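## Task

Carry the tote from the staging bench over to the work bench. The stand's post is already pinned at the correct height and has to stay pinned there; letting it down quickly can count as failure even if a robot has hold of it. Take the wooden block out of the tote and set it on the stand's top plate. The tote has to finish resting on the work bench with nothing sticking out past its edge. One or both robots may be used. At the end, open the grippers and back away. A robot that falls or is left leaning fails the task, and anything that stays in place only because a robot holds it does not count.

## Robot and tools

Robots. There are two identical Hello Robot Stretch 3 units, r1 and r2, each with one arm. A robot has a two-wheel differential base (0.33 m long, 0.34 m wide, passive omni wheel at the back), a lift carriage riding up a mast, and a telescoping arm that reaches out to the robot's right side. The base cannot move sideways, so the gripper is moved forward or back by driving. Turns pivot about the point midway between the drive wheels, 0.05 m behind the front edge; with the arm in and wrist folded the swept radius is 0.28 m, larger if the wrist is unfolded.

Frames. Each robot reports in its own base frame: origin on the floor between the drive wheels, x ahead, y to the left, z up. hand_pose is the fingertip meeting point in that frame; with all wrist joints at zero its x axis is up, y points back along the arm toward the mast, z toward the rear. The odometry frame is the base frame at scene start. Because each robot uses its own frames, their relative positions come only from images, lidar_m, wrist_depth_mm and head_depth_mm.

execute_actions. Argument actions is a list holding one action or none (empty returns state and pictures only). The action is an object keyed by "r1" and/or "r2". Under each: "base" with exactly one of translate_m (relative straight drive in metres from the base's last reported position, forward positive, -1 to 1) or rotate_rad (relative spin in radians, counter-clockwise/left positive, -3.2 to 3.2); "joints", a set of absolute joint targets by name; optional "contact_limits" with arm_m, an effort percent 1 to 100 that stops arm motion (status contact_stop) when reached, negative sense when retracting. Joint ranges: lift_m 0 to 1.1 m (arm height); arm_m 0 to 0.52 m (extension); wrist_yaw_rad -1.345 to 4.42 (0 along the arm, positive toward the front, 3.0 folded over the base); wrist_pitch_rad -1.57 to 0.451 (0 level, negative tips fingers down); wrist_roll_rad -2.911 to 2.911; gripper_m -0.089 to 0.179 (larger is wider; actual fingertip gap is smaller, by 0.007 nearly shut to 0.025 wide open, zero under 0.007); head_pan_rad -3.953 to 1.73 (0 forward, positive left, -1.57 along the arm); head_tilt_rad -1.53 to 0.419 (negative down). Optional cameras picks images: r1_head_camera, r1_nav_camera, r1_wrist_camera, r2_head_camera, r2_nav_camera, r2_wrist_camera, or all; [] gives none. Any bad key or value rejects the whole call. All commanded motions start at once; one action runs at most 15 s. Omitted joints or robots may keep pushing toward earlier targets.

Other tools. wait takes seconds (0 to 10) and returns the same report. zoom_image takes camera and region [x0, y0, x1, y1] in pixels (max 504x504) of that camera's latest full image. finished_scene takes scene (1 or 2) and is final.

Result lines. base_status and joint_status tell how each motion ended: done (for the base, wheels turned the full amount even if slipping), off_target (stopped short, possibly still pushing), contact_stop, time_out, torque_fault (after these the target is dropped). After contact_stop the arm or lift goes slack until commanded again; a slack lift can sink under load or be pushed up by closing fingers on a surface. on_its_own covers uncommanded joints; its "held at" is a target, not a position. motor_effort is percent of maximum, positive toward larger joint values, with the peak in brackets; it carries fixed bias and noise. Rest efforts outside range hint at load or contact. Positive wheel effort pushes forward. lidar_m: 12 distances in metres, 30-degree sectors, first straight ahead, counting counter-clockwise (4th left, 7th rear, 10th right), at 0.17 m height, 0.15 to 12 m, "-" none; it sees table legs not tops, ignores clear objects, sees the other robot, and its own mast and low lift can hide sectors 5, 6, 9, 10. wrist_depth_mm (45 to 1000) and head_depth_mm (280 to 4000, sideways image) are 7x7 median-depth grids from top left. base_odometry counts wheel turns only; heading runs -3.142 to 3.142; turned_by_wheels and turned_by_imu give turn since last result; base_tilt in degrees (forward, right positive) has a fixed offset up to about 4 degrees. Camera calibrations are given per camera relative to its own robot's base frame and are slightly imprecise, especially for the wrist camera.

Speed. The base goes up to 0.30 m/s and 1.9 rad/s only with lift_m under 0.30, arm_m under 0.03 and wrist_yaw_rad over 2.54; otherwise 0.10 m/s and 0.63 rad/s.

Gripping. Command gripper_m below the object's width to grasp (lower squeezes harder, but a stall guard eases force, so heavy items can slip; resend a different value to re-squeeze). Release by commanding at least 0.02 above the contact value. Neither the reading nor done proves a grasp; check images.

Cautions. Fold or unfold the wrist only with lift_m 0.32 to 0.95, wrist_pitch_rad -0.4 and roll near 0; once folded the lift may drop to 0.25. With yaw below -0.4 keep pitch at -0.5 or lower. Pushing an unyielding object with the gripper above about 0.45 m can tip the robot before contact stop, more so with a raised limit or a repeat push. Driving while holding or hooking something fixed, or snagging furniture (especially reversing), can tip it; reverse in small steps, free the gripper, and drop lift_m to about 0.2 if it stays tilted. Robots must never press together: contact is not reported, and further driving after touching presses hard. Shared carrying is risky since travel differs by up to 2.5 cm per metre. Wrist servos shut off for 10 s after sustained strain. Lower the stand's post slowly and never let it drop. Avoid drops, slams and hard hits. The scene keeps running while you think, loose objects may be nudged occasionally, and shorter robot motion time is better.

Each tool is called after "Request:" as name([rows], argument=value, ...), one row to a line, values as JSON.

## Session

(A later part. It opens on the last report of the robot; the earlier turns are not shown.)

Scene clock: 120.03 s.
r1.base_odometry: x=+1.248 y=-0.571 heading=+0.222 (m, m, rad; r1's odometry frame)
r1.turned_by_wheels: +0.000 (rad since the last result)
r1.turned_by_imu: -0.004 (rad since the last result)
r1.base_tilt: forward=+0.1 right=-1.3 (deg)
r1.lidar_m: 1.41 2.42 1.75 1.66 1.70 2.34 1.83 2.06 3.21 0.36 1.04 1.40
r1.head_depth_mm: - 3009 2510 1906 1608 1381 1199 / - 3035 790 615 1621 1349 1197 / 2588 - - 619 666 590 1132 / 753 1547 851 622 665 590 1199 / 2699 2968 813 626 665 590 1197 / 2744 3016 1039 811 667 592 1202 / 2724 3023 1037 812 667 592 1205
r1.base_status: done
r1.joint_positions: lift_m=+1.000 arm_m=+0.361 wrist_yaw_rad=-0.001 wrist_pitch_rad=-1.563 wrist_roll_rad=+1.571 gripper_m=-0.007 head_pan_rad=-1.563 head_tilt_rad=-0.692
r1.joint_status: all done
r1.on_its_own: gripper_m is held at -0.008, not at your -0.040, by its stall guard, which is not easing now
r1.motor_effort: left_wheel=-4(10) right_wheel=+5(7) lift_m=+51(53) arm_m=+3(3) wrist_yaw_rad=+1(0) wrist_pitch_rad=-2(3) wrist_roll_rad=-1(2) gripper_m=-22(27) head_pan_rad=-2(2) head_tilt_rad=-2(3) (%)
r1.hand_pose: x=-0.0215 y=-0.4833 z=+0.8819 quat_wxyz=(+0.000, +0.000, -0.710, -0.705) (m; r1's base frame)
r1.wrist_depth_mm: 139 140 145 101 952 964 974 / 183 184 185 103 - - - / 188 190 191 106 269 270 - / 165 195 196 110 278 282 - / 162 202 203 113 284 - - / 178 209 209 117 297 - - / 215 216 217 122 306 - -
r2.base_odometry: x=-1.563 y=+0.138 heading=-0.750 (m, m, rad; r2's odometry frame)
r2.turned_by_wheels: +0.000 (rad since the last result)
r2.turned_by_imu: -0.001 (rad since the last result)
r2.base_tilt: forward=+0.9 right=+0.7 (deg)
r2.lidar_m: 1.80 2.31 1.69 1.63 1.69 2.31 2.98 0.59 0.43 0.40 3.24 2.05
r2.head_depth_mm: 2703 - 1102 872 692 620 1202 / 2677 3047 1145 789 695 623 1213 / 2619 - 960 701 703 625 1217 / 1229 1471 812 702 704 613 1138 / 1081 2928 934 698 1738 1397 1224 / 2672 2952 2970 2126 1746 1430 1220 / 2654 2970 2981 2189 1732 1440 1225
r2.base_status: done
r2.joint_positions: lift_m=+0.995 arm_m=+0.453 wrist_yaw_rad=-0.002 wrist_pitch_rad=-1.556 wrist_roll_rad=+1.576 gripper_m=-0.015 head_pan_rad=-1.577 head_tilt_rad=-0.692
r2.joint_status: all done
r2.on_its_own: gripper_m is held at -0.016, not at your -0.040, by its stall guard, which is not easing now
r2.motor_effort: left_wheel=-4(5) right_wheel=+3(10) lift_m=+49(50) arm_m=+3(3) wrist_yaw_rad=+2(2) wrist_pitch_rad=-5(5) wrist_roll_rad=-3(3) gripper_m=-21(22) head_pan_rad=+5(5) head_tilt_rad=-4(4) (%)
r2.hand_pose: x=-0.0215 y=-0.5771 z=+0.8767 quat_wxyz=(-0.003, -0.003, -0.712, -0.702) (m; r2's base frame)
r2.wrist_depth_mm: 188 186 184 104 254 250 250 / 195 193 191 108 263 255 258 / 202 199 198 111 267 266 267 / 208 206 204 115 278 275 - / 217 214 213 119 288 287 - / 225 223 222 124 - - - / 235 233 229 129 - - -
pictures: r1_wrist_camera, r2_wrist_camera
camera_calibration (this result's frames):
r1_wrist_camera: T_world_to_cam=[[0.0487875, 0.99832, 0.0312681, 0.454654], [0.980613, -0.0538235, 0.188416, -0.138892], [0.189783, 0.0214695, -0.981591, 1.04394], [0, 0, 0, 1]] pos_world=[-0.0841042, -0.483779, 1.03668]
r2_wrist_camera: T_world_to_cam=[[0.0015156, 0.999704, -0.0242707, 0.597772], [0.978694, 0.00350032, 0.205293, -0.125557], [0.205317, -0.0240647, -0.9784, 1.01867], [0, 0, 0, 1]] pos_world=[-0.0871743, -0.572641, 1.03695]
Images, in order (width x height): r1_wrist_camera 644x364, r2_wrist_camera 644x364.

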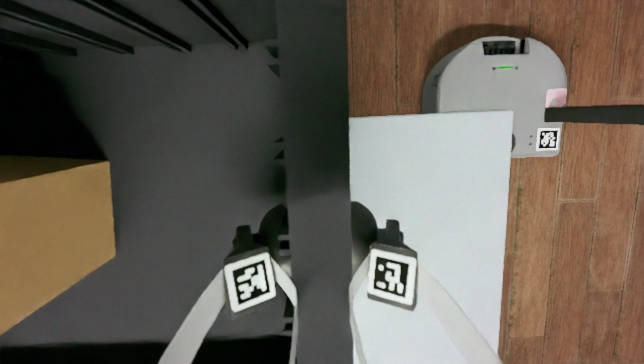

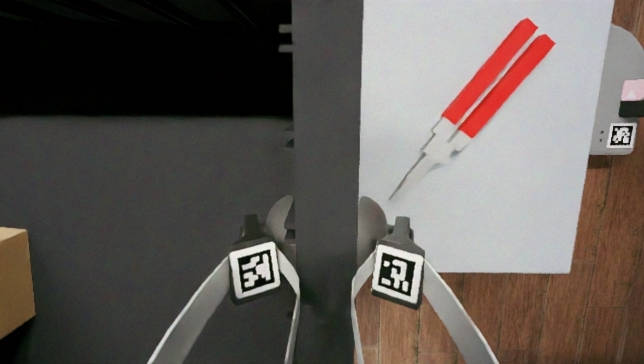

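Request:
execute_actions([
  {"r1":{"base":{"rotate_rad":0.02},"joints":{"arm_m":0.369}},"r2":{"base":{"translate_m":-0.014}}},
], cameras=[])

Request:
execute_actions([
  {"r1":{"base":{"translate_m":-1}},"r2":{"base":{"translate_m":0.995},"joints":{"head_pan_rad":-0.6}}},
], cameras=["r1_wrist_camera","r2_head_camera"])

Scene clock: 126.70 s.
r1.base_odometry: x=+1.248 y=-0.571 heading=+0.241 (m, m, rad; r1's odometry frame)
r1.turned_by_wheels: +0.020 (rad since the last result)
r1.turned_by_imu: +0.018 (rad since the last result)
r1.base_tilt: forward=+0.1 right=-1.4 (deg)
r1.lidar_m: 1.41 2.38 1.70 1.65 1.73 2.38 1.83 2.06 3.20 0.36 1.04 1.41
r1.head_depth_mm: - 2976 2531 1916 1612 1377 1198 / - 3053 773 619 1578 1324 1199 / 1676 - - 624 664 590 885 / 716 1552 852 630 665 590 1196 / 2733 3002 807 631 667 591 1197 / 2741 3003 1040 812 666 592 1200 / 2736 3019 1039 813 669 592 1205
r1.base_status: done
r1.joint_positions: lift_m=+1.000 arm_m=+0.368 wrist_yaw_rad=-0.003 wrist_pitch_rad=-1.577 wrist_roll_rad=+1.576 gripper_m=-0.007 head_pan_rad=-1.563 head_tilt_rad=-0.692
r1.joint_status: all done
r1.on_its_own: gripper_m is held at -0.008, not at your -0.040, by its stall guard, which is not easing now
r1.motor_effort: left_wheel=-5(11) right_wheel=+6(13) lift_m=+51(52) arm_m=+5(4) wrist_yaw_rad=+3(3) wrist_pitch_rad=+1(3) wrist_roll_rad=-4(4) gripper_m=-21(23) head_pan_rad=-2(2) head_tilt_rad=-3(3) (%)
r1.hand_pose: x=-0.0215 y=-0.4875 z=+0.8823 quat_wxyz=(-0.003, -0.003, -0.705, -0.709) (m; r1's base frame)
r1.wrist_depth_mm: 139 140 145 101 981 - 988 / 181 183 185 104 - - - / 189 189 190 107 271 270 - / 164 194 196 110 278 283 - / 161 201 202 113 288 - - / 173 207 206 117 296 - - / 213 214 216 122 311 - -
r2.base_odometry: x=-1.574 y=+0.148 heading=-0.750 (m, m, rad; r2's odometry frame)
r2.turned_by_wheels: +0.000 (rad since the last result)
r2.turned_by_imu: -0.001 (rad since the last result)
r2.base_tilt: forward=+0.9 right=+0.7 (deg)
r2.lidar_m: 1.82 2.31 1.69 1.63 1.69 2.31 2.97 0.59 0.43 0.40 3.23 2.06
r2.head_depth_mm: 2725 - 1116 866 694 620 1199 / 2632 3128 1113 793 695 623 1200 / 2599 - 957 698 700 629 1212 / 1908 1422 810 696 705 615 1136 / 1080 2869 947 697 1674 1361 1218 / 2681 2971 2987 2122 1737 1437 1219 / 2693 2917 2933 2208 1738 1440 1218
r2.base_status: done
r2.joint_positions: lift_m=+0.995 arm_m=+0.453 wrist_yaw_rad=-0.004 wrist_pitch_rad=-1.566 wrist_roll_rad=+1.580 gripper_m=-0.015 head_pan_rad=-1.577 head_tilt_rad=-0.692
r2.joint_status: not commanded
r2.on_its_own: gripper_m is held at -0.016, not at your -0.040, by its stall guard, which is not easing now
r2.motor_effort: left_wheel=-4(11) right_wheel=+4(6) lift_m=+50(49) arm_m=+3(4) wrist_yaw_rad=+3(3) wrist_pitch_rad=+0(5) wrist_roll_rad=-4(5) gripper_m=-19(21) head_pan_rad=+4(5) head_tilt_rad=-5(4) (%)
r2.hand_pose: x=-0.0215 y=-0.5746 z=+0.8769 quat_wxyz=(-0.004, -0.005, -0.709, -0.706) (m; r2's base frame)
r2.wrist_depth_mm: 184 181 184 104 253 251 251 / 192 191 191 107 263 255 261 / 200 198 197 111 268 268 268 / 206 206 203 116 280 279 - / 215 213 211 119 287 289 - / 222 220 221 124 - - - / 230 230 230 129 - - -
pictures: none
No camera images: the call's "cameras" was empty. Leave "cameras" out to get every camera's image.

Scene clock: 137.67 s.
r1.base_odometry: x=+0.277 y=-0.809 heading=+0.241 (m, m, rad; r1's odometry frame)
r1.turned_by_wheels: +0.000 (rad since the last result)
r1.turned_by_imu: -0.006 (rad since the last result)
r1.base_tilt: forward=+0.2 right=-1.4 (deg)
r1.lidar_m: 2.38 2.38 1.74 1.67 1.73 2.37 2.25 0.88 1.28 1.42 1.37 1.00
r1.head_depth_mm: - 2997 2513 1910 1620 1376 1194 / - 3038 786 619 1615 1380 1201 / 1676 - - 623 1630 1377 1202 / 748 2929 851 631 1623 1381 1201 / 2697 3006 804 634 1628 1380 1203 / 2710 3030 2536 1982 1625 1381 1200 / 2752 3016 2523 1969 1631 1388 1203
r1.base_status: done
r1.joint_positions: lift_m=+1.000 arm_m=+0.369 wrist_yaw_rad=-0.003 wrist_pitch_rad=-1.577 wrist_roll_rad=+1.576 gripper_m=-0.007 head_pan_rad=-1.563 head_tilt_rad=-0.692
r1.joint_status: not commanded
r1.on_its_own: gripper_m is held at -0.008, not at your -0.040, by its stall guard, which is not easing now
r1.motor_effort: left_wheel=-5(9) right_wheel=+6(10) lift_m=+52(51) arm_m=+4(5) wrist_yaw_rad=+3(3) wrist_pitch_rad=+2(2) wrist_roll_rad=-4(4) gripper_m=-21(21) head_pan_rad=-2(2) head_tilt_rad=-4(4) (%)
r1.hand_pose: x=-0.0215 y=-0.4874 z=+0.8823 quat_wxyz=(-0.003, -0.003, -0.704, -0.710) (m; r1's base frame)
r1.wrist_depth_mm: 142 143 147 101 976 983 987 / 183 184 185 104 - - - / 188 189 191 107 - - - / 164 194 197 110 - - - / 162 200 202 113 - - - / 191 206 207 117 - - - / 211 212 216 121 - - -
r2.base_odometry: x=-0.846 y=-0.531 heading=-0.750 (m, m, rad; r2's odometry frame)
r2.turned_by_wheels: +0.000 (rad since the last result)
r2.turned_by_imu: +0.000 (rad since the last result)
r2.base_tilt: forward=+0.9 right=+0.7 (deg)
r2.lidar_m: 1.61 2.30 1.69 1.63 1.68 2.32 1.61 1.04 1.42 1.43 1.31 0.88
r2.head_depth_mm: 3310 3570 1362 1912 1669 1408 1203 / 3719 3894 1243 2111 1692 1421 1202 / - - 1191 2080 1705 1403 1210 / - 1848 1197 1945 1669 1393 1214 / - 1890 1218 1060 1520 1425 1216 / - 1914 1295 2189 1681 1430 1227 / - 1941 2614 2145 1738 1446 1223
r2.base_status: done
r2.joint_positions: lift_m=+0.995 arm_m=+0.453 wrist_yaw_rad=-0.004 wrist_pitch_rad=-1.565 wrist_roll_rad=+1.580 gripper_m=-0.015 head_pan_rad=-0.607 head_tilt_rad=-0.692
r2.joint_status: all done
r2.on_its_own: gripper_m is held at -0.016, not at your -0.040, by its stall guard, which is not easing now
r2.motor_effort: left_wheel=-4(6) right_wheel=+4(9) lift_m=+49(49) arm_m=+3(3) wrist_yaw_rad=+3(3) wrist_pitch_rad=+0(0) wrist_roll_rad=-5(5) gripper_m=-18(19) head_pan_rad=+4(58) head_tilt_rad=-3(5) (%)
r2.hand_pose: x=-0.0215 y=-0.5746 z=+0.8769 quat_wxyz=(-0.004, -0.005, -0.709, -0.705) (m; r2's base frame)
r2.wrist_depth_mm: 186 185 183 103 979 952 931 / 193 191 190 107 983 - - / 199 197 197 111 - - - / 206 206 205 115 - - - / 215 214 211 119 - - - / 224 221 221 124 - - - / 232 231 232 130 - - -
pictures: r1_wrist_camera, r2_head_camera (sideways: a quarter turn clockwise sets it upright)
camera_calibration (this result's frames):
r1_wrist_camera: T_world_to_cam=[[0.0567554, 0.997336, 0.0458169, 0.445588], [0.980136, -0.064394, 0.187581, -0.143672], [0.190032, 0.0342605, -0.98118, 1.05024], [0, 0, 0, 1]] pos_world=[-0.084051, -0.489634, 1.03701]
r2_head_camera: T_world_to_cam=[[-0.474128, 0.382914, -0.79283, 1.05627], [0.582725, 0.811507, 0.0434537, -0.0571622], [0.660026, -0.441399, -0.607892, 0.744217], [0, 0, 0, 1]] pos_world=[0.0429135, -0.0295758, 1.29233]
Images, in order (width x height): r1_wrist_camera 644x364, r2_head_camera 896x504.

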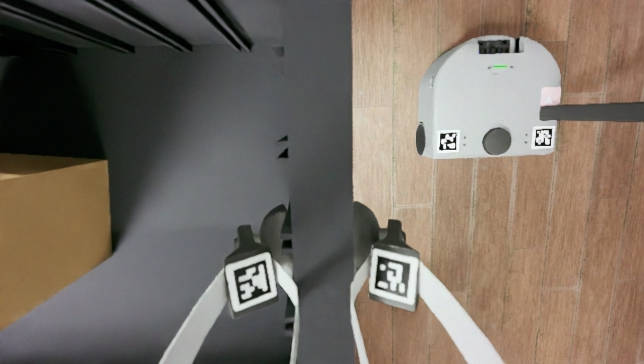

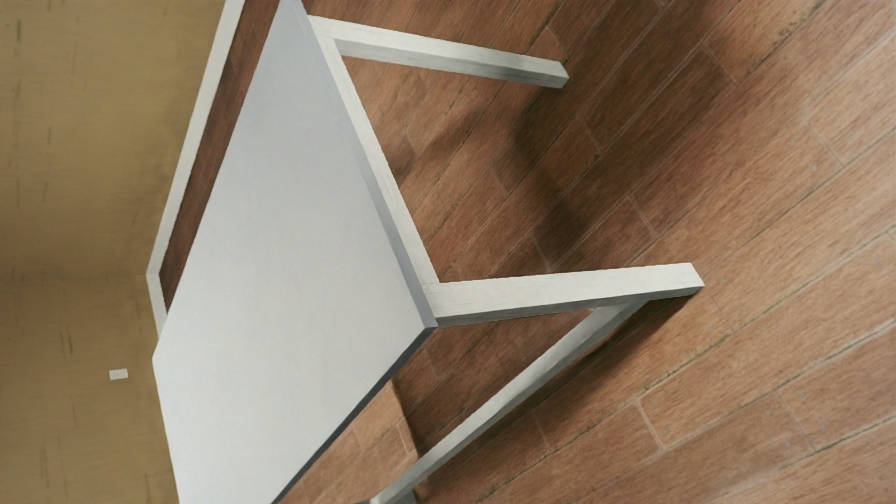

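Same height.

Request:
execute_actions([
  {"r1":{"base":{"translate_m":-0.993},"joints":{"head_pan_rad":-2.7,"head_tilt_rad":-0.4}},"r2":{"base":{"translate_m":1},"joints":{"head_pan_rad":-0.4,"head_tilt_rad":-0.4}}},
])

Scene clock: 151.33 s.
r1.base_odometry: x=-0.687 y=-1.046 heading=+0.241 (m, m, rad; r1's odometry frame)
r1.turned_by_wheels: +0.000 (rad since the last result)
r1.turned_by_imu: -0.005 (rad since the last result)
r1.base_tilt: forward=+0.1 right=-1.3 (deg)
r1.lidar_m: 1.96 2.35 1.73 1.67 1.73 2.36 3.82 1.29 1.04 1.01 0.39 2.17
r1.head_depth_mm: 3295 3461 3669 3167 2247 1853 - / 3418 3613 3822 2825 2140 1849 - / 3550 3812 - 1314 1556 - - / 3761 - - 1314 971 - - / 3948 - - 1315 968 - - / - - - 1305 990 - - / 3802 - - 1307 - - -
r1.base_status: done
r1.joint_positions: lift_m=+1.000 arm_m=+0.369 wrist_yaw_rad=-0.004 wrist_pitch_rad=-1.568 wrist_roll_rad=+1.580 gripper_m=-0.007 head_pan_rad=-2.693 head_tilt_rad=-0.409
r1.joint_status: all done
r1.on_its_own: gripper_m is held at -0.008, not at your -0.040, by its stall guard, which is not easing now
r1.motor_effort: left_wheel=-6(10) right_wheel=+8(8) lift_m=+51(51) arm_m=+4(4) wrist_yaw_rad=+4(4) wrist_pitch_rad=+0(3) wrist_roll_rad=-6(7) gripper_m=-23(22) head_pan_rad=-3(29) head_tilt_rad=+3(20) (%)
r1.hand_pose: x=-0.0214 y=-0.4898 z=+0.8821 quat_wxyz=(-0.005, -0.005, -0.708, -0.707) (m; r1's base frame)
r1.wrist_depth_mm: 153 151 150 104 255 255 999 / 187 187 189 106 259 260 - / 191 192 193 109 268 270 - / 159 196 198 111 277 280 - / 162 201 203 114 285 292 - / 207 206 206 117 295 - - / 212 213 215 121 308 - -
r2.base_odometry: x=-0.114 y=-1.212 heading=-0.750 (m, m, rad; r2's odometry frame)
r2.turned_by_wheels: +0.000 (rad since the last result)
r2.turned_by_imu: -0.002 (rad since the last result)
r2.base_tilt: forward=+0.9 right=+0.7 (deg)
r2.lidar_m: 2.53 2.30 1.68 1.63 1.69 2.31 2.01 2.23 0.43 0.41 0.43 0.59
r2.head_depth_mm: - - - 1504 1004 749 1326 / 3907 - - 1520 1015 813 1444 / 3652 3867 - 3648 1023 1751 1416 / 3536 3784 - 3815 1385 1706 1423 / 3400 3600 3737 3515 2481 1841 1468 / 3300 3493 3684 3763 2482 1855 1483 / 3187 3290 3502 3625 2505 1874 1476
r2.base_status: done
r2.joint_positions: lift_m=+0.995 arm_m=+0.453 wrist_yaw_rad=-0.005 wrist_pitch_rad=-1.561 wrist_roll_rad=+1.583 gripper_m=-0.015 head_pan_rad=-0.407 head_tilt_rad=-0.409
r2.joint_status: all done
r2.on_its_own: gripper_m is held at -0.016, not at your -0.040, by its stall guard, which is not easing now
r2.motor_effort: left_wheel=-6(8) right_wheel=+6(11) lift_m=+50(50) arm_m=+3(3) wrist_yaw_rad=+4(5) wrist_pitch_rad=-2(2) wrist_roll_rad=-6(6) gripper_m=-20(20) head_pan_rad=+5(28) head_tilt_rad=+4(23) (%)
r2.hand_pose: x=-0.0214 y=-0.5757 z=+0.8768 quat_wxyz=(-0.006, -0.007, -0.710, -0.704) (m; r2's base frame)
r2.wrist_depth_mm: 184 183 182 102 251 251 255 / 192 191 188 106 263 259 258 / 199 199 197 110 268 267 269 / 207 205 205 115 279 277 - / 216 212 214 118 290 288 - / 226 224 224 125 301 300 - / 236 236 233 131 312 308 -
pictures: r1_head_camera (sideways: a quarter turn clockwise sets it upright), r1_nav_camera (sideways: a quarter turn counterclockwise sets it upright), r1_wrist_camera, r2_head_camera (sideways: a quarter turn clockwise sets it upright), r2_nav_camera (sideways: a quarter turn counterclockwise sets it upright), r2_wrist_camera
camera_calibration (this result's frames):
r1_head_camera: T_world_to_cam=[[0.366078, 0.199746, -0.908894, 1.20076], [0.460848, -0.887429, -0.00941088, 0.0144811], [-0.808459, -0.415417, -0.416921, 0.508577], [0, 0, 0, 1]] pos_world=[-0.0350806, -0.0157231, 1.30353]
r1_nav_camera: T_world_to_cam=[[-0.357112, -0.229697, 0.905378, -1.14032], [-0.458519, 0.887579, 0.044326, -0.00663021], [-0.813776, -0.399304, -0.422285, 0.510439], [0, 0, 0, 1]] pos_world=[0.00512134, -0.0522232, 1.24827]
r1_wrist_camera: T_world_to_cam=[[0.0620352, 0.997396, 0.0367692, 0.456099], [0.979795, -0.0678761, 0.188136, -0.146007], [0.190142, 0.0243552, -0.981455, 1.04549], [0, 0, 0, 1]] pos_world=[-0.0840285, -0.490285, 1.0368]
r2_head_camera: T_world_to_cam=[[-0.314952, 0.183702, -0.93116, 1.23571], [0.398165, 0.916156, 0.0460681, -0.0594567], [0.861551, -0.356246, -0.361688, 0.422637], [0, 0, 0, 1]] pos_world=[0.0487376, -0.0219668, 1.30624]
r2_nav_camera: T_world_to_cam=[[0.32887, -0.149012, 0.932545, -1.17459], [-0.410509, -0.911856, -0.000936965, 0.0600907], [0.850486, -0.38251, -0.361053, 0.419201], [0, 0, 0, 1]] pos_world=[0.0544297, 0.0401144, 1.24677]
r2_wrist_camera: T_world_to_cam=[[0.01162, 0.999757, -0.0187175, 0.591725], [0.978652, -0.00752942, 0.205386, -0.132083], [0.205195, -0.0207045, -0.978502, 1.02082], [0, 0, 0, 1]] pos_world=[-0.0870808, -0.571441, 1.03708]
Images, in order (width x height): r1_head_camera 896x504, r1_nav_camera 672x504, r1_wrist_camera 644x364, r2_head_camera 896x504, r2_nav_camera 672x504, r2_wrist_camera 644x364.

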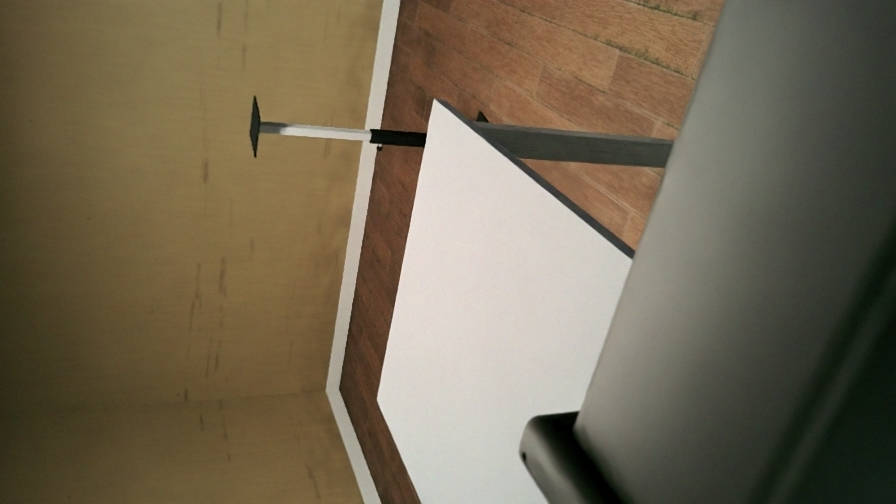

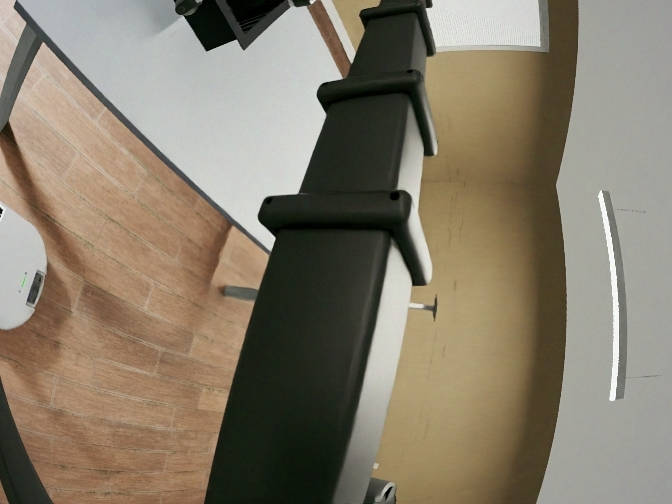

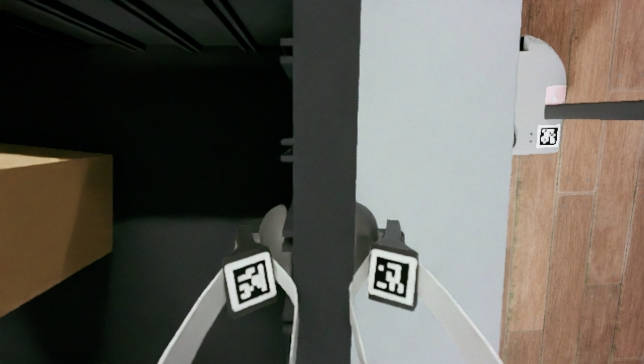

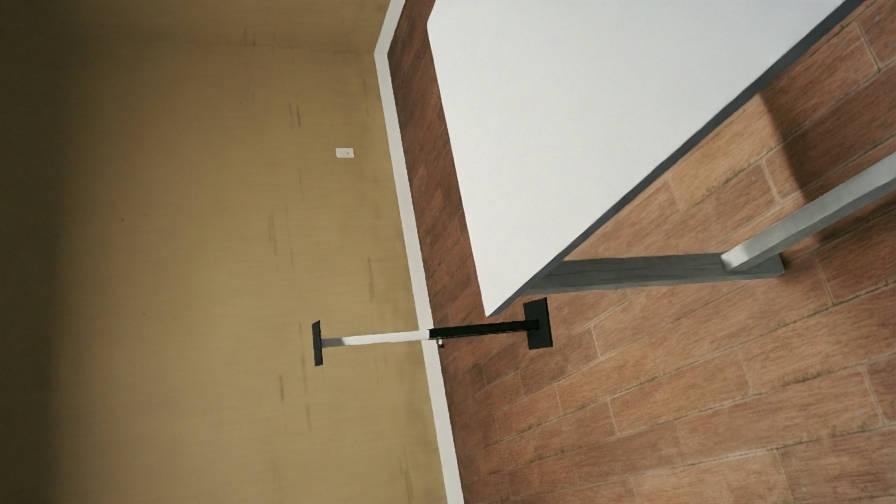

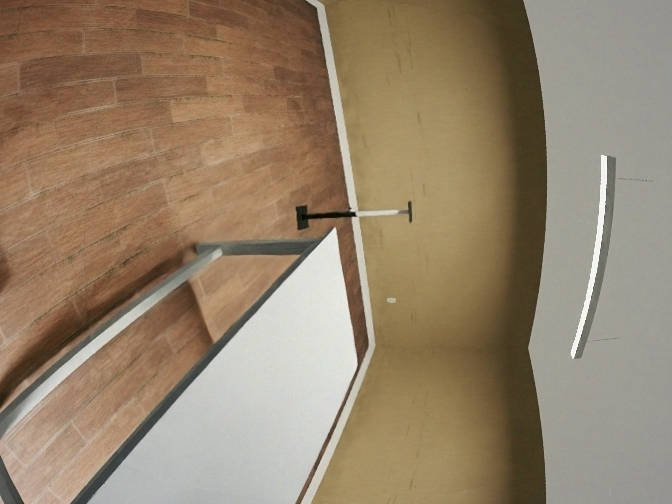

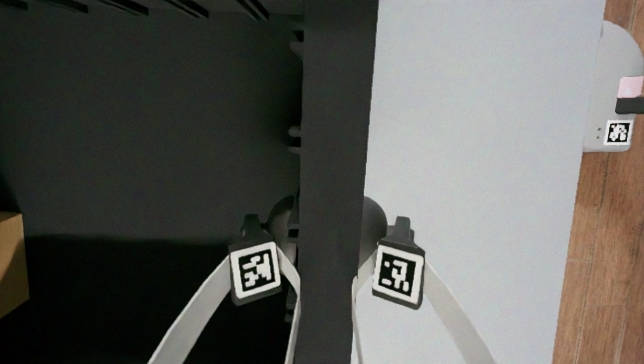

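Request:
execute_actions([
  {"r1":{"base":{"translate_m":-0.115},"joints":{"lift_m":0.94,"head_pan_rad":-1.57,"head_tilt_rad":-0.7}},"r2":{"base":{"translate_m":0.1},"joints":{"lift_m":0.935,"head_pan_rad":-1.57,"head_tilt_rad":-0.6}}},
], cameras=[])

Request:
execute_actions([
  {"r1":{"joints":{"lift_m":0.926}},"r2":{"joints":{"lift_m":0.921}}},
], cameras=[])

Request:
execute_actions([
  {"r1":{"joints":{"gripper_m":0.1}},"r2":{"joints":{"gripper_m":0.1}}},
], cameras=[])

Request:
execute_actions([
  {"r1":{"joints":{"lift_m":1.04}},"r2":{"joints":{"lift_m":1.04}}},
], cameras=[])

Request:
execute_actions([
  {"r1":{"joints":{"arm_m":0.25,"wrist_pitch_rad":-0.8,"wrist_roll_rad":0,"gripper_m":0.13}},"r2":{"joints":{"arm_m":0.1}}},
], cameras=["r1_wrist_camera","r1_head_camera","r2_head_camera"])

Scene clock: 166.90 s.
r1.base_odometry: x=-0.799 y=-1.074 heading=+0.241 (m, m, rad; r1's odometry frame)
r1.turned_by_wheels: +0.000 (rad since the last result)
r1.turned_by_imu: -0.002 (rad since the last result)
r1.base_tilt: forward=+0.2 right=-1.3 (deg)
r1.lidar_m: 2.07 2.34 1.73 1.67 1.73 2.36 3.69 1.18 1.05 1.01 0.44 2.27
r1.head_depth_mm: 2672 - 1015 808 666 590 1202 / 2698 - 993 689 657 589 1194 / 2668 - - 743 657 590 1201 / 742 1577 934 761 664 590 1198 / 2726 3011 936 729 667 591 1201 / 2703 3011 1042 811 667 590 1202 / 2733 3020 2533 813 667 592 841
r1.base_status: done
r1.joint_positions: lift_m=+0.940 arm_m=+0.369 wrist_yaw_rad=-0.003 wrist_pitch_rad=-1.566 wrist_roll_rad=+1.580 gripper_m=-0.007 head_pan_rad=-1.577 head_tilt_rad=-0.691
r1.joint_status: all done
r1.on_its_own: gripper_m is held at -0.008, not at your -0.040, by its stall guard, which is not easing now
r1.motor_effort: left_wheel=-4(10) right_wheel=+5(8) lift_m=+37(44) arm_m=+3(4) wrist_yaw_rad=+3(4) wrist_pitch_rad=-1(1) wrist_roll_rad=-7(7) gripper_m=-22(21) head_pan_rad=+3(30) head_tilt_rad=-3(21) (%)
r1.hand_pose: x=-0.0215 y=-0.4903 z=+0.8224 quat_wxyz=(-0.004, -0.005, -0.708, -0.706) (m; r1's base frame)
r1.wrist_depth_mm: 140 142 145 103 197 198 932 / 187 187 188 106 202 203 941 / 191 191 193 109 209 210 985 / 164 196 197 112 215 217 - / 161 201 202 114 222 224 - / 192 208 209 118 230 231 - / 212 214 215 121 239 241 -
r2.base_odometry: x=-0.041 y=-1.280 heading=-0.750 (m, m, rad; r2's odometry frame)
r2.turned_by_wheels: +0.000 (rad since the last result)
r2.turned_by_imu: -0.001 (rad since the last result)
r2.base_tilt: forward=+0.9 right=+0.6 (deg)
r2.lidar_m: 3.67 2.30 1.68 1.63 1.69 2.31 2.11 2.32 0.43 0.41 0.43 0.59
r2.head_depth_mm: 2661 2930 3155 - 769 620 1210 / 2659 2876 - 941 717 626 1212 / 2642 2847 - 917 709 629 1214 / 1356 869 2368 882 712 630 1223 / 2602 2848 3177 972 738 635 1226 / 2676 2895 3114 1051 794 639 1232 / 2668 2873 3162 1064 801 642 1236
r2.base_status: done
r2.joint_positions: lift_m=+0.935 arm_m=+0.453 wrist_yaw_rad=-0.005 wrist_pitch_rad=-1.559 wrist_roll_rad=+1.583 gripper_m=-0.015 head_pan_rad=-1.563 head_tilt_rad=-0.593
r2.joint_status: all done
r2.on_its_own: gripper_m is held at -0.016, not at your -0.040, by its stall guard, which is not easing now
r2.motor_effort: left_wheel=-4(6) right_wheel=+3(12) lift_m=+30(44) arm_m=+3(3) wrist_yaw_rad=+4(4) wrist_pitch_rad=-3(3) wrist_roll_rad=-6(6) gripper_m=-20(20) head_pan_rad=-3(57) head_tilt_rad=-4(20) (%)
r2.hand_pose: x=-0.0214 y=-0.5762 z=+0.8174 quat_wxyz=(-0.006, -0.006, -0.711, -0.703) (m; r2's base frame)
r2.wrist_depth_mm: 185 183 182 102 200 197 195 / 191 190 189 106 205 203 202 / 199 197 197 110 210 211 209 / 209 207 206 115 220 219 216 / 217 213 210 119 225 224 223 / 227 226 225 125 237 233 234 / 237 235 232 131 244 240 240
pictures: none
No camera images: the call's "cameras" was empty. Leave "cameras" out to get every camera's image.

Scene clock: 167.70 s.
r1.base_odometry: x=-0.799 y=-1.074 heading=+0.241 (m, m, rad; r1's odometry frame)
r1.turned_by_wheels: +0.000 (rad since the last result)
r1.turned_by_imu: +0.000 (rad since the last result)
r1.base_tilt: forward=+0.1 right=-1.4 (deg)
r1.lidar_m: 2.06 2.35 1.73 1.67 1.73 2.36 3.69 1.18 1.05 1.01 0.44 2.28
r1.head_depth_mm: 2684 2899 - 784 664 590 1201 / 2712 - 958 707 657 589 1198 / 2645 - - 770 659 590 1200 / 743 853 947 782 664 589 1200 / 2672 3022 961 742 667 591 1198 / 2702 3051 1041 812 667 591 1204 / 2740 2992 2519 813 668 593 840
r1.base_status: not commanded
r1.joint_positions: lift_m=+0.926 arm_m=+0.369 wrist_yaw_rad=-0.003 wrist_pitch_rad=-1.566 wrist_roll_rad=+1.580 gripper_m=-0.007 head_pan_rad=-1.577 head_tilt_rad=-0.691
r1.joint_status: all done
r1.on_its_own: gripper_m is held at -0.008, not at your -0.040, by its stall guard, which is not easing now
r1.motor_effort: left_wheel=-4(4) right_wheel=+5(5) lift_m=+35(35) arm_m=+3(3) wrist_yaw_rad=+3(4) wrist_pitch_rad=-1(1) wrist_roll_rad=-6(6) gripper_m=-22(22) head_pan_rad=+3(2) head_tilt_rad=-2(3) (%)
r1.hand_pose: x=-0.0215 y=-0.4904 z=+0.8085 quat_wxyz=(-0.004, -0.005, -0.709, -0.706) (m; r1's base frame)
r1.wrist_depth_mm: 143 147 150 100 184 185 187 / 184 183 185 104 189 189 922 / 189 190 191 107 195 196 199 / 164 195 197 110 201 203 - / 162 201 203 113 208 209 - / 207 209 209 117 215 216 - / 216 217 218 122 223 225 -
r2.base_odometry: x=-0.041 y=-1.280 heading=-0.750 (m, m, rad; r2's odometry frame)
r2.turned_by_wheels: +0.000 (rad since the last result)
r2.turned_by_imu: +0.000 (rad since the last result)
r2.base_tilt: forward=+1.0 right=+0.6 (deg)
r2.lidar_m: 3.67 2.30 1.68 1.62 1.69 2.32 2.11 2.32 0.43 0.41 0.43 0.59
r2.head_depth_mm: 2684 2917 3090 - 746 621 1197 / 2668 2958 - 960 723 625 1214 / 2616 2909 - 939 719 630 1216 / 1362 1055 1278 889 724 633 1222 / 2635 2841 3200 992 724 636 1223 / 2651 2914 3173 1048 796 638 1230 / 2650 2890 3153 1063 800 639 1232
r2.base_status: not commanded
r2.joint_positions: lift_m=+0.921 arm_m=+0.453 wrist_yaw_rad=-0.004 wrist_pitch_rad=-1.559 wrist_roll_rad=+1.579 gripper_m=-0.015 head_pan_rad=-1.563 head_tilt_rad=-0.593
r2.joint_status: all done
r2.on_its_own: gripper_m is held at -0.016, not at your -0.040, by its stall guard, which is not easing now
r2.motor_effort: left_wheel=-4(5) right_wheel=+4(4) lift_m=+28(30) arm_m=+3(3) wrist_yaw_rad=+3(4) wrist_pitch_rad=-3(3) wrist_roll_rad=-4(6) gripper_m=-20(20) head_pan_rad=-5(4) head_tilt_rad=-4(3) (%)
r2.hand_pose: x=-0.0215 y=-0.5762 z=+0.8034 quat_wxyz=(-0.004, -0.005, -0.711, -0.703) (m; r2's base frame)
r2.wrist_depth_mm: 189 188 186 105 186 184 183 / 195 194 193 109 190 192 189 / 202 200 199 113 199 197 196 / 209 207 207 117 206 204 202 / 217 217 213 120 210 212 207 / 225 224 224 125 220 217 217 / 233 233 231 130 230 224 225
pictures: none
No camera images: the call's "cameras" was empty. Leave "cameras" out to get every camera's image.

Scene clock: 169.33 s.
r1.base_odometry: x=-0.799 y=-1.074 heading=+0.241 (m, m, rad; r1's odometry frame)
r1.turned_by_wheels: +0.000 (rad since the last result)
r1.turned_by_imu: +0.000 (rad since the last result)
r1.base_tilt: forward=+0.1 right=-1.3 (deg)
r1.lidar_m: 2.07 2.34 1.73 1.67 1.73 2.37 3.70 1.18 1.05 1.01 0.44 2.27
r1.head_depth_mm: 2674 2923 - 782 664 588 1197 / 2693 - 957 706 656 590 1195 / 2668 - - 764 649 589 1200 / 745 854 952 784 665 590 1201 / 2685 3021 960 742 665 592 1202 / 2754 3055 1037 811 667 591 1202 / 2732 3026 2523 814 666 593 841
r1.base_status: not commanded
r1.joint_positions: lift_m=+0.926 arm_m=+0.369 wrist_yaw_rad=-0.002 wrist_pitch_rad=-1.564 wrist_roll_rad=+1.576 gripper_m=+0.100 head_pan_rad=-1.577 head_tilt_rad=-0.691
r1.joint_status: all done
r1.motor_effort: left_wheel=-3(4) right_wheel=+3(5) lift_m=+35(36) arm_m=+3(4) wrist_yaw_rad=+1(4) wrist_pitch_rad=-2(1) wrist_roll_rad=-4(6) gripper_m=+1(94) head_pan_rad=+3(3) head_tilt_rad=-3(3) (%)
r1.hand_pose: x=-0.0215 y=-0.4910 z=+0.8085 quat_wxyz=(-0.002, -0.003, -0.709, -0.705) (m; r1's base frame)
r1.wrist_depth_mm: 149 150 153 100 184 184 187 / 185 184 185 103 189 189 919 / 189 190 191 107 196 196 199 / 161 195 197 110 201 202 - / 161 202 202 114 207 209 - / 209 210 211 118 216 217 - / 216 218 219 123 224 224 -
r2.base_odometry: x=-0.041 y=-1.280 heading=-0.750 (m, m, rad; r2's odometry frame)
r2.turned_by_wheels: +0.000 (rad since the last result)
r2.turned_by_imu: +0.000 (rad since the last result)
r2.base_tilt: forward=+1.0 right=+0.6 (deg)
r2.lidar_m: 3.67 2.30 1.68 1.63 1.68 2.31 2.11 2.32 0.43 0.41 0.43 0.59
r2.head_depth_mm: 2651 2915 3133 - 747 623 1199 / 2665 2926 - 958 724 623 1209 / 2633 2880 - 934 720 627 1214 / 1364 1040 1595 892 723 630 1222 / 2609 2844 3176 991 728 635 1233 / 2678 2892 3154 1056 794 637 1229 / 2684 2934 3116 1065 799 642 1243
r2.base_status: not commanded
r2.joint_positions: lift_m=+0.921 arm_m=+0.453 wrist_yaw_rad=-0.002 wrist_pitch_rad=-1.557 wrist_roll_rad=+1.574 gripper_m=+0.100 head_pan_rad=-1.563 head_tilt_rad=-0.593
r2.joint_status: all done
r2.motor_effort: left_wheel=-2(4) right_wheel=+1(4) lift_m=+29(29) arm_m=+3(3) wrist_yaw_rad=+2(3) wrist_pitch_rad=-4(5) wrist_roll_rad=-2(4) gripper_m=+1(81) head_pan_rad=-4(4) head_tilt_rad=-4(4) (%)
r2.hand_pose: x=-0.0215 y=-0.5768 z=+0.8034 quat_wxyz=(-0.001, -0.002, -0.712, -0.703) (m; r2's base frame)
r2.wrist_depth_mm: 189 188 186 105 186 184 183 / 195 193 191 109 191 191 188 / 202 201 201 113 199 197 195 / 210 209 205 117 204 202 202 / 219 215 212 120 212 211 209 / 225 224 222 126 220 217 216 / 235 231 230 131 228 227 223
pictures: none
No camera images: the call's "cameras" was empty. Leave "cameras" out to get every camera's image.

Scene clock: 171.23 s.
r1.base_odometry: x=-0.799 y=-1.074 heading=+0.241 (m, m, rad; r1's odometry frame)
r1.turned_by_wheels: +0.000 (rad since the last result)
r1.turned_by_imu: +0.000 (rad since the last result)
r1.base_tilt: forward=+0.1 right=-1.3 (deg)
r1.lidar_m: 2.07 2.34 1.74 1.67 1.73 2.36 3.69 1.18 1.05 1.01 0.45 2.27
r1.head_depth_mm: 2731 2991 1027 809 664 590 1197 / - 2965 957 722 657 589 1201 / - - 943 753 661 591 1198 / 769 2994 951 794 664 590 1198 / 2723 3016 961 740 666 592 1202 / 2728 3005 1045 813 668 591 1199 / 2744 3012 2544 814 668 592 840
r1.base_status: not commanded
r1.joint_positions: lift_m=+1.040 arm_m=+0.369 wrist_yaw_rad=-0.002 wrist_pitch_rad=-1.564 wrist_roll_rad=+1.576 gripper_m=+0.100 head_pan_rad=-1.577 head_tilt_rad=-0.691
r1.joint_status: all done
r1.motor_effort: left_wheel=-3(3) right_wheel=+3(3) lift_m=+47(49) arm_m=+2(2) wrist_yaw_rad=+1(1) wrist_pitch_rad=-1(2) wrist_roll_rad=-4(4) gripper_m=-1(1) head_pan_rad=+2(3) head_tilt_rad=-3(4) (%)
r1.hand_pose: x=-0.0215 y=-0.4910 z=+0.9221 quat_wxyz=(-0.002, -0.003, -0.709, -0.705) (m; r1's base frame)
r1.wrist_depth_mm: 204 206 207 208 291 968 - / 292 294 294 291 299 300 - / 297 299 306 304 309 310 - / 190 225 312 314 320 - - / 196 249 324 322 331 - - / 333 333 336 335 341 - - / 292 284 289 275 356 - -
r2.base_odometry: x=-0.041 y=-1.280 heading=-0.750 (m, m, rad; r2's odometry frame)
r2.turned_by_wheels: +0.000 (rad since the last result)
r2.turned_by_imu: +0.000 (rad since the last result)
r2.base_tilt: forward=+1.0 right=+0.7 (deg)
r2.lidar_m: 3.67 2.30 1.69 1.62 1.68 2.32 2.11 2.31 0.43 0.41 0.43 0.59
r2.head_depth_mm: 2652 - 3124 1009 771 620 1199 / 2649 2971 3119 972 727 627 1211 / 2621 - 3014 1009 719 630 1206 / 1248 876 3040 880 720 630 1222 / 1293 2880 3194 989 726 633 1225 / 2647 2930 3133 1051 797 636 1229 / 2643 2858 3114 1064 801 641 1235
r2.base_status: not commanded
r2.joint_positions: lift_m=+1.040 arm_m=+0.453 wrist_yaw_rad=-0.002 wrist_pitch_rad=-1.558 wrist_roll_rad=+1.574 gripper_m=+0.100 head_pan_rad=-1.563 head_tilt_rad=-0.593
r2.joint_status: all done
r2.motor_effort: left_wheel=-2(2) right_wheel=+2(2) lift_m=+46(48) arm_m=+3(3) wrist_yaw_rad=+1(1) wrist_pitch_rad=-4(4) wrist_roll_rad=-2(2) gripper_m=+1(0) head_pan_rad=-5(5) head_tilt_rad=-4(3) (%)
r2.hand_pose: x=-0.0215 y=-0.5766 z=+0.9219 quat_wxyz=(-0.001, -0.002, -0.711, -0.703) (m; r2's base frame)
r2.wrist_depth_mm: 219 219 218 216 295 291 955 / 311 309 305 302 303 302 - / 322 324 316 313 312 311 - / 304 330 328 323 323 325 - / 243 335 340 336 337 334 - / 259 353 346 342 354 - - / 283 286 282 277 363 363 -
pictures: none
No camera images: the call's "cameras" was empty. Leave "cameras" out to get every camera's image.

Scene clock: 175.03 s.
r1.base_odometry: x=-0.799 y=-1.074 heading=+0.241 (m, m, rad; r1's odometry frame)
r1.turned_by_wheels: +0.000 (rad since the last result)
r1.turned_by_imu: -0.001 (rad since the last result)
r1.base_tilt: forward=+0.1 right=-1.2 (deg)
r1.lidar_m: 2.07 2.34 1.73 1.67 1.73 2.36 3.69 1.17 1.05 1.01 0.44 2.27
r1.head_depth_mm: 2752 - 1034 807 664 589 1200 / - - 993 722 657 589 1196 / - - 737 753 661 590 1205 / 2600 2965 950 807 666 590 1196 / 2692 3015 962 741 667 591 1201 / 2758 2995 1043 814 669 591 1203 / 2734 2999 2530 813 669 593 843
r1.base_status: not commanded
r1.joint_positions: lift_m=+1.040 arm_m=+0.250 wrist_yaw_rad=-0.001 wrist_pitch_rad=-0.816 wrist_roll_rad=+0.005 gripper_m=+0.130 head_pan_rad=-1.577 head_tilt_rad=-0.691
r1.joint_status: all done
r1.motor_effort: left_wheel=-3(3) right_wheel=+3(3) lift_m=+47(47) arm_m=-3(4) wrist_yaw_rad=+1(1) wrist_pitch_rad=+4(4) wrist_roll_rad=-3(4) gripper_m=+1(89) head_pan_rad=+2(2) head_tilt_rad=-3(3) (%)
r1.hand_pose: x=-0.0217 y=-0.5533 z=+0.9754 quat_wxyz=(+0.647, +0.280, -0.651, -0.282) (m; r1's base frame)
r1.wrist_depth_mm: - - 621 622 625 615 617 / - 548 464 483 497 548 540 / - 480 458 485 461 481 475 / - 436 419 293 411 432 436 / 406 395 386 339 372 401 392 / 360 - 359 357 355 - 361 / 338 265 332 330 325 329 334
r2.base_odometry: x=-0.041 y=-1.280 heading=-0.750 (m, m, rad; r2's odometry frame)
r2.turned_by_wheels: +0.000 (rad since the last result)
r2.turned_by_imu: -0.001 (rad since the last result)
r2.base_tilt: forward=+1.0 right=+0.6 (deg)
r2.lidar_m: 3.67 2.29 1.69 1.63 1.68 2.32 2.11 2.31 0.43 0.41 0.43 0.59
r2.head_depth_mm: 2667 - - - - 590 1205 / 2691 2851 - - - 608 1211 / 2610 2922 - - - - 1242 / 1234 930 3086 881 - 598 1218 / 1305 2900 3140 989 726 634 1228 / 2689 2870 3199 1057 796 637 1232 / 2673 2945 3219 1070 803 640 1229
r2.base_status: not commanded
r2.joint_positions: lift_m=+1.040 arm_m=+0.100 wrist_yaw_rad=+0.000 wrist_pitch_rad=-1.559 wrist_roll_rad=+1.572 gripper_m=+0.100 head_pan_rad=-1.563 head_tilt_rad=-0.593
r2.joint_status: all done
r2.motor_effort: left_wheel=-2(2) right_wheel=+1(1) lift_m=+46(45) arm_m=-3(5) wrist_yaw_rad=+0(1) wrist_pitch_rad=-3(4) wrist_roll_rad=-1(2) gripper_m=+1(1) head_pan_rad=-4(4) head_tilt_rad=-4(4) (%)
r2.hand_pose: x=-0.0215 y=-0.2240 z=+0.9219 quat_wxyz=(+0.000, -0.001, -0.711, -0.703) (m; r2's base frame)
r2.wrist_depth_mm: 305 305 - - 991 976 985 / 316 316 - - - - - / 326 322 - - - - - / 335 335 - - - - - / 347 349 - - - - - / 361 358 - - - - - / 372 371 - - - - -
pictures: r1_head_camera (sideways: a quarter turn clockwise sets it upright), r1_wrist_camera, r2_head_camera (sideways: a quarter turn clockwise sets it upright)
camera_calibration (this result's frames):
r1_head_camera: T_world_to_cam=[[-0.0170524, 0.653568, -0.756676, 1.00461], [0.999678, 0.0253788, -0.00060811, -0.000267816], [0.0188061, -0.756442, -0.65379, 0.811711], [0, 0, 0, 1]] pos_world=[0.00213373, -0.042565, 1.29086]
r1_wrist_camera: T_world_to_cam=[[-0.997787, 0.0660373, -0.00780541, 0.0211868], [0.0600038, 0.843541, -0.533703, 1.02081], [-0.0286601, -0.53299, -0.845636, 0.693049], [0, 0, 0, 1]] pos_world=[-0.0202498, -0.493108, 1.13104]
r2_head_camera: T_world_to_cam=[[0.039784, 0.526536, -0.849221, 1.12665], [0.998991, -0.0032556, 0.0447819, -0.0614363], [0.0208145, -0.850147, -0.526135, 0.64175], [0, 0, 0, 1]] pos_world=[0.00319377, -0.0478424, 1.29718]
Images, in order (width x height): r1_head_camera 896x504, r1_wrist_camera 644x364, r2_head_camera 896x504.

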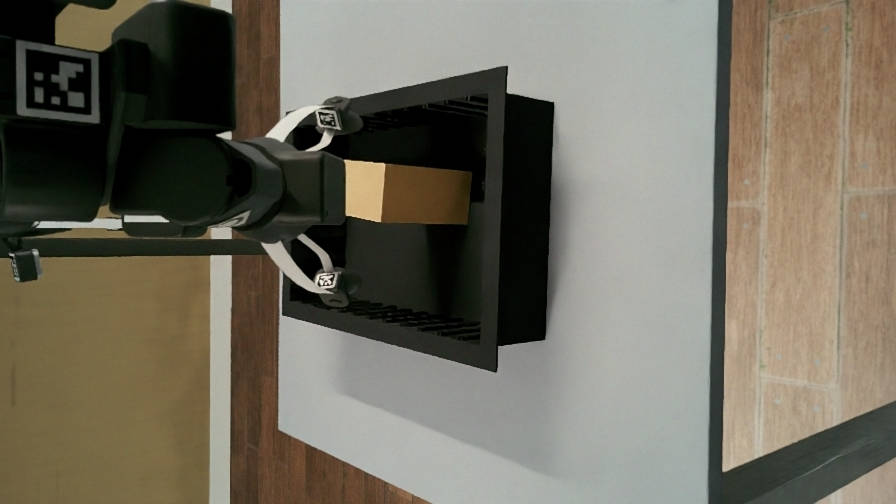

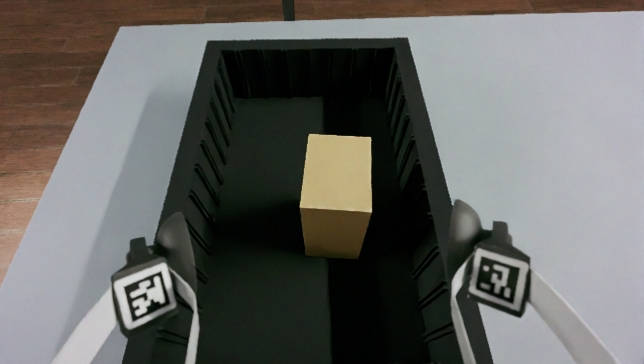

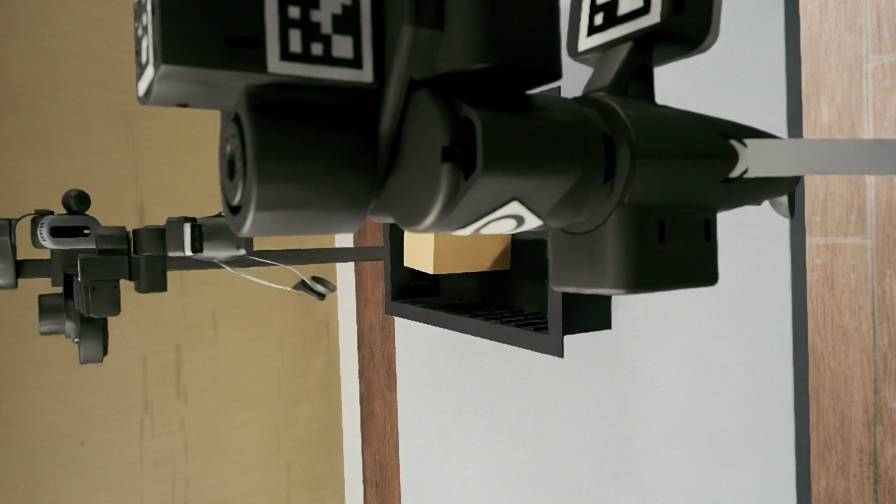

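Request:
execute_actions([
  {"r1":{"base":{"translate_m":-0.02},"joints":{"arm_m":0.35,"lift_m":0.92,"gripper_m":0.11}}},
], cameras=["r1_wrist_camera","r1_head_camera"])

Scene clock: 180.13 s.
r1.base_odometry: x=-0.818 y=-1.079 heading=+0.241 (m, m, rad; r1's odometry frame)
r1.turned_by_wheels: +0.000 (rad since the last result)
r1.turned_by_imu: -0.001 (rad since the last result)
r1.base_tilt: forward=+0.1 right=-1.4 (deg)
r1.lidar_m: 2.08 2.36 1.73 1.67 1.73 2.36 3.68 1.16 1.05 1.01 0.46 2.29
r1.head_depth_mm: 2700 2928 - 783 663 589 1202 / 2705 2903 922 741 663 590 1205 / 2680 2913 - 759 659 589 1202 / 1368 2987 950 760 664 591 1197 / 2726 3002 959 773 665 590 1199 / 2731 3017 1040 788 666 591 1205 / 2719 3007 2427 815 667 592 893
r1.base_status: done
r1.joint_positions: lift_m=+0.920 arm_m=+0.350 wrist_yaw_rad=-0.001 wrist_pitch_rad=-0.815 wrist_roll_rad=+0.005 gripper_m=+0.110 head_pan_rad=-1.577 head_tilt_rad=-0.691
r1.joint_status: all done
r1.motor_effort: left_wheel=-3(7) right_wheel=+2(4) lift_m=+32(39) arm_m=+3(5) wrist_yaw_rad=+1(0) wrist_pitch_rad=+4(5) wrist_roll_rad=-3(3) gripper_m=+0(80) head_pan_rad=+3(2) head_tilt_rad=-3(3) (%)
r1.hand_pose: x=-0.0217 y=-0.6530 z=+0.8560 quat_wxyz=(+0.648, +0.279, -0.651, -0.281) (m; r1's base frame)
r1.wrist_depth_mm: 417 286 305 308 291 419 418 / 363 262 344 345 297 363 362 / 217 264 321 322 265 316 324 / 191 262 282 146 234 195 291 / 185 244 194 132 253 172 265 / 184 225 124 122 232 157 242 / 180 219 219 191 218 169 224
r2.base_odometry: x=-0.041 y=-1.280 heading=-0.750 (m, m, rad; r2's odometry frame)
r2.turned_by_wheels: +0.000 (rad since the last result)
r2.turned_by_imu: -0.001 (rad since the last result)
r2.base_tilt: forward=+0.9 right=+0.7 (deg)
r2.lidar_m: 3.67 2.29 1.69 1.62 1.69 2.32 2.10 2.32 0.43 0.41 0.43 0.59
r2.head_depth_mm: 2683 - - - - 589 1203 / 2673 2865 - - - 607 1217 / 2680 2889 - - - - 1243 / 1360 1367 907 884 - 597 1218 / 2613 1355 3173 923 729 635 1231 / 2641 2888 3186 1059 790 638 1227 / 2666 2937 3184 1065 802 642 1233
r2.base_status: not commanded
r2.joint_positions: lift_m=+1.040 arm_m=+0.100 wrist_yaw_rad=+0.000 wrist_pitch_rad=-1.559 wrist_roll_rad=+1.572 gripper_m=+0.100 head_pan_rad=-1.563 head_tilt_rad=-0.593
r2.joint_status: not commanded
r2.motor_effort: left_wheel=-2(2) right_wheel=+1(1) lift_m=+46(46) arm_m=-3(3) wrist_yaw_rad=+0(0) wrist_pitch_rad=-3(3) wrist_roll_rad=-1(1) gripper_m=+1(1) head_pan_rad=-4(4) head_tilt_rad=-3(3) (%)
r2.hand_pose: x=-0.0215 y=-0.2240 z=+0.9219 quat_wxyz=(+0.000, -0.001, -0.711, -0.703) (m; r2's base frame)
r2.wrist_depth_mm: 302 307 - - - 976 987 / 316 314 - - - - - / 323 321 - - - - - / 337 333 - - - - - / 348 346 - - - - - / 364 358 - - - - - / 374 372 - - - - -
pictures: r1_head_camera (sideways: a quarter turn clockwise sets it upright), r1_wrist_camera
camera_calibration (this result's frames):
r1_head_camera: T_world_to_cam=[[-0.0170594, 0.6536, -0.756648, 1.00458], [0.999677, 0.0253899, -0.000606754, -0.00026958], [0.0188146, -0.756414, -0.653823, 0.811753], [0, 0, 0, 1]] pos_world=[0.00213421, -0.0425645, 1.29085]
r1_wrist_camera: T_world_to_cam=[[-0.997796, 0.0658979, -0.00775872, 0.0267032], [0.0598282, 0.84294, -0.534671, 1.04158], [-0.0286936, -0.533957, -0.845025, 0.537849], [0, 0, 0, 1]] pos_world=[-0.0202386, -0.592559, 1.0116]
Images, in order (width x height): r1_head_camera 896x504, r1_wrist_camera 644x364.

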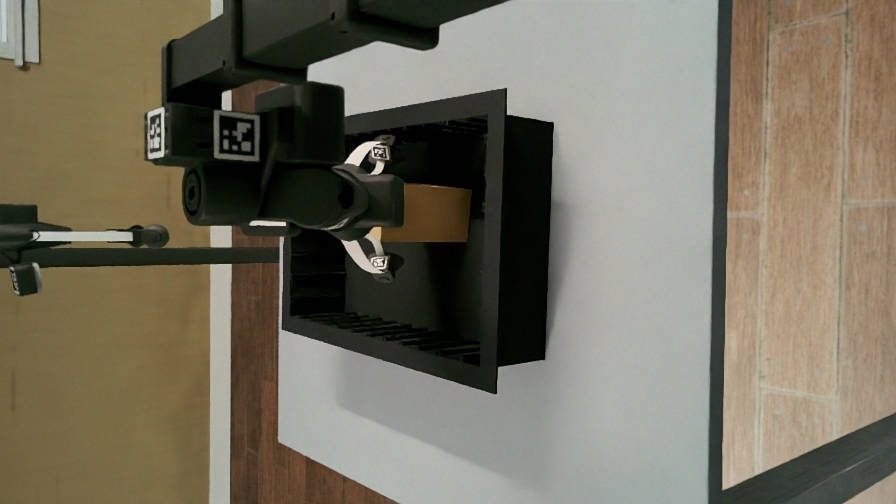

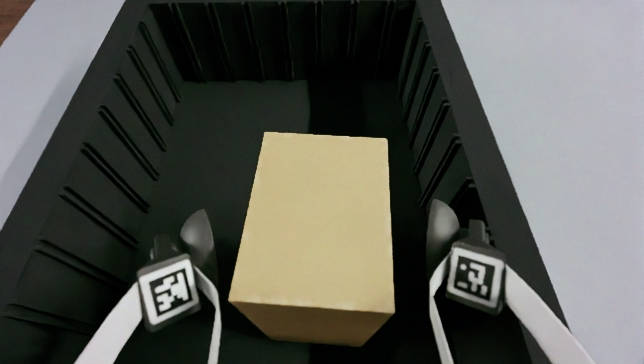

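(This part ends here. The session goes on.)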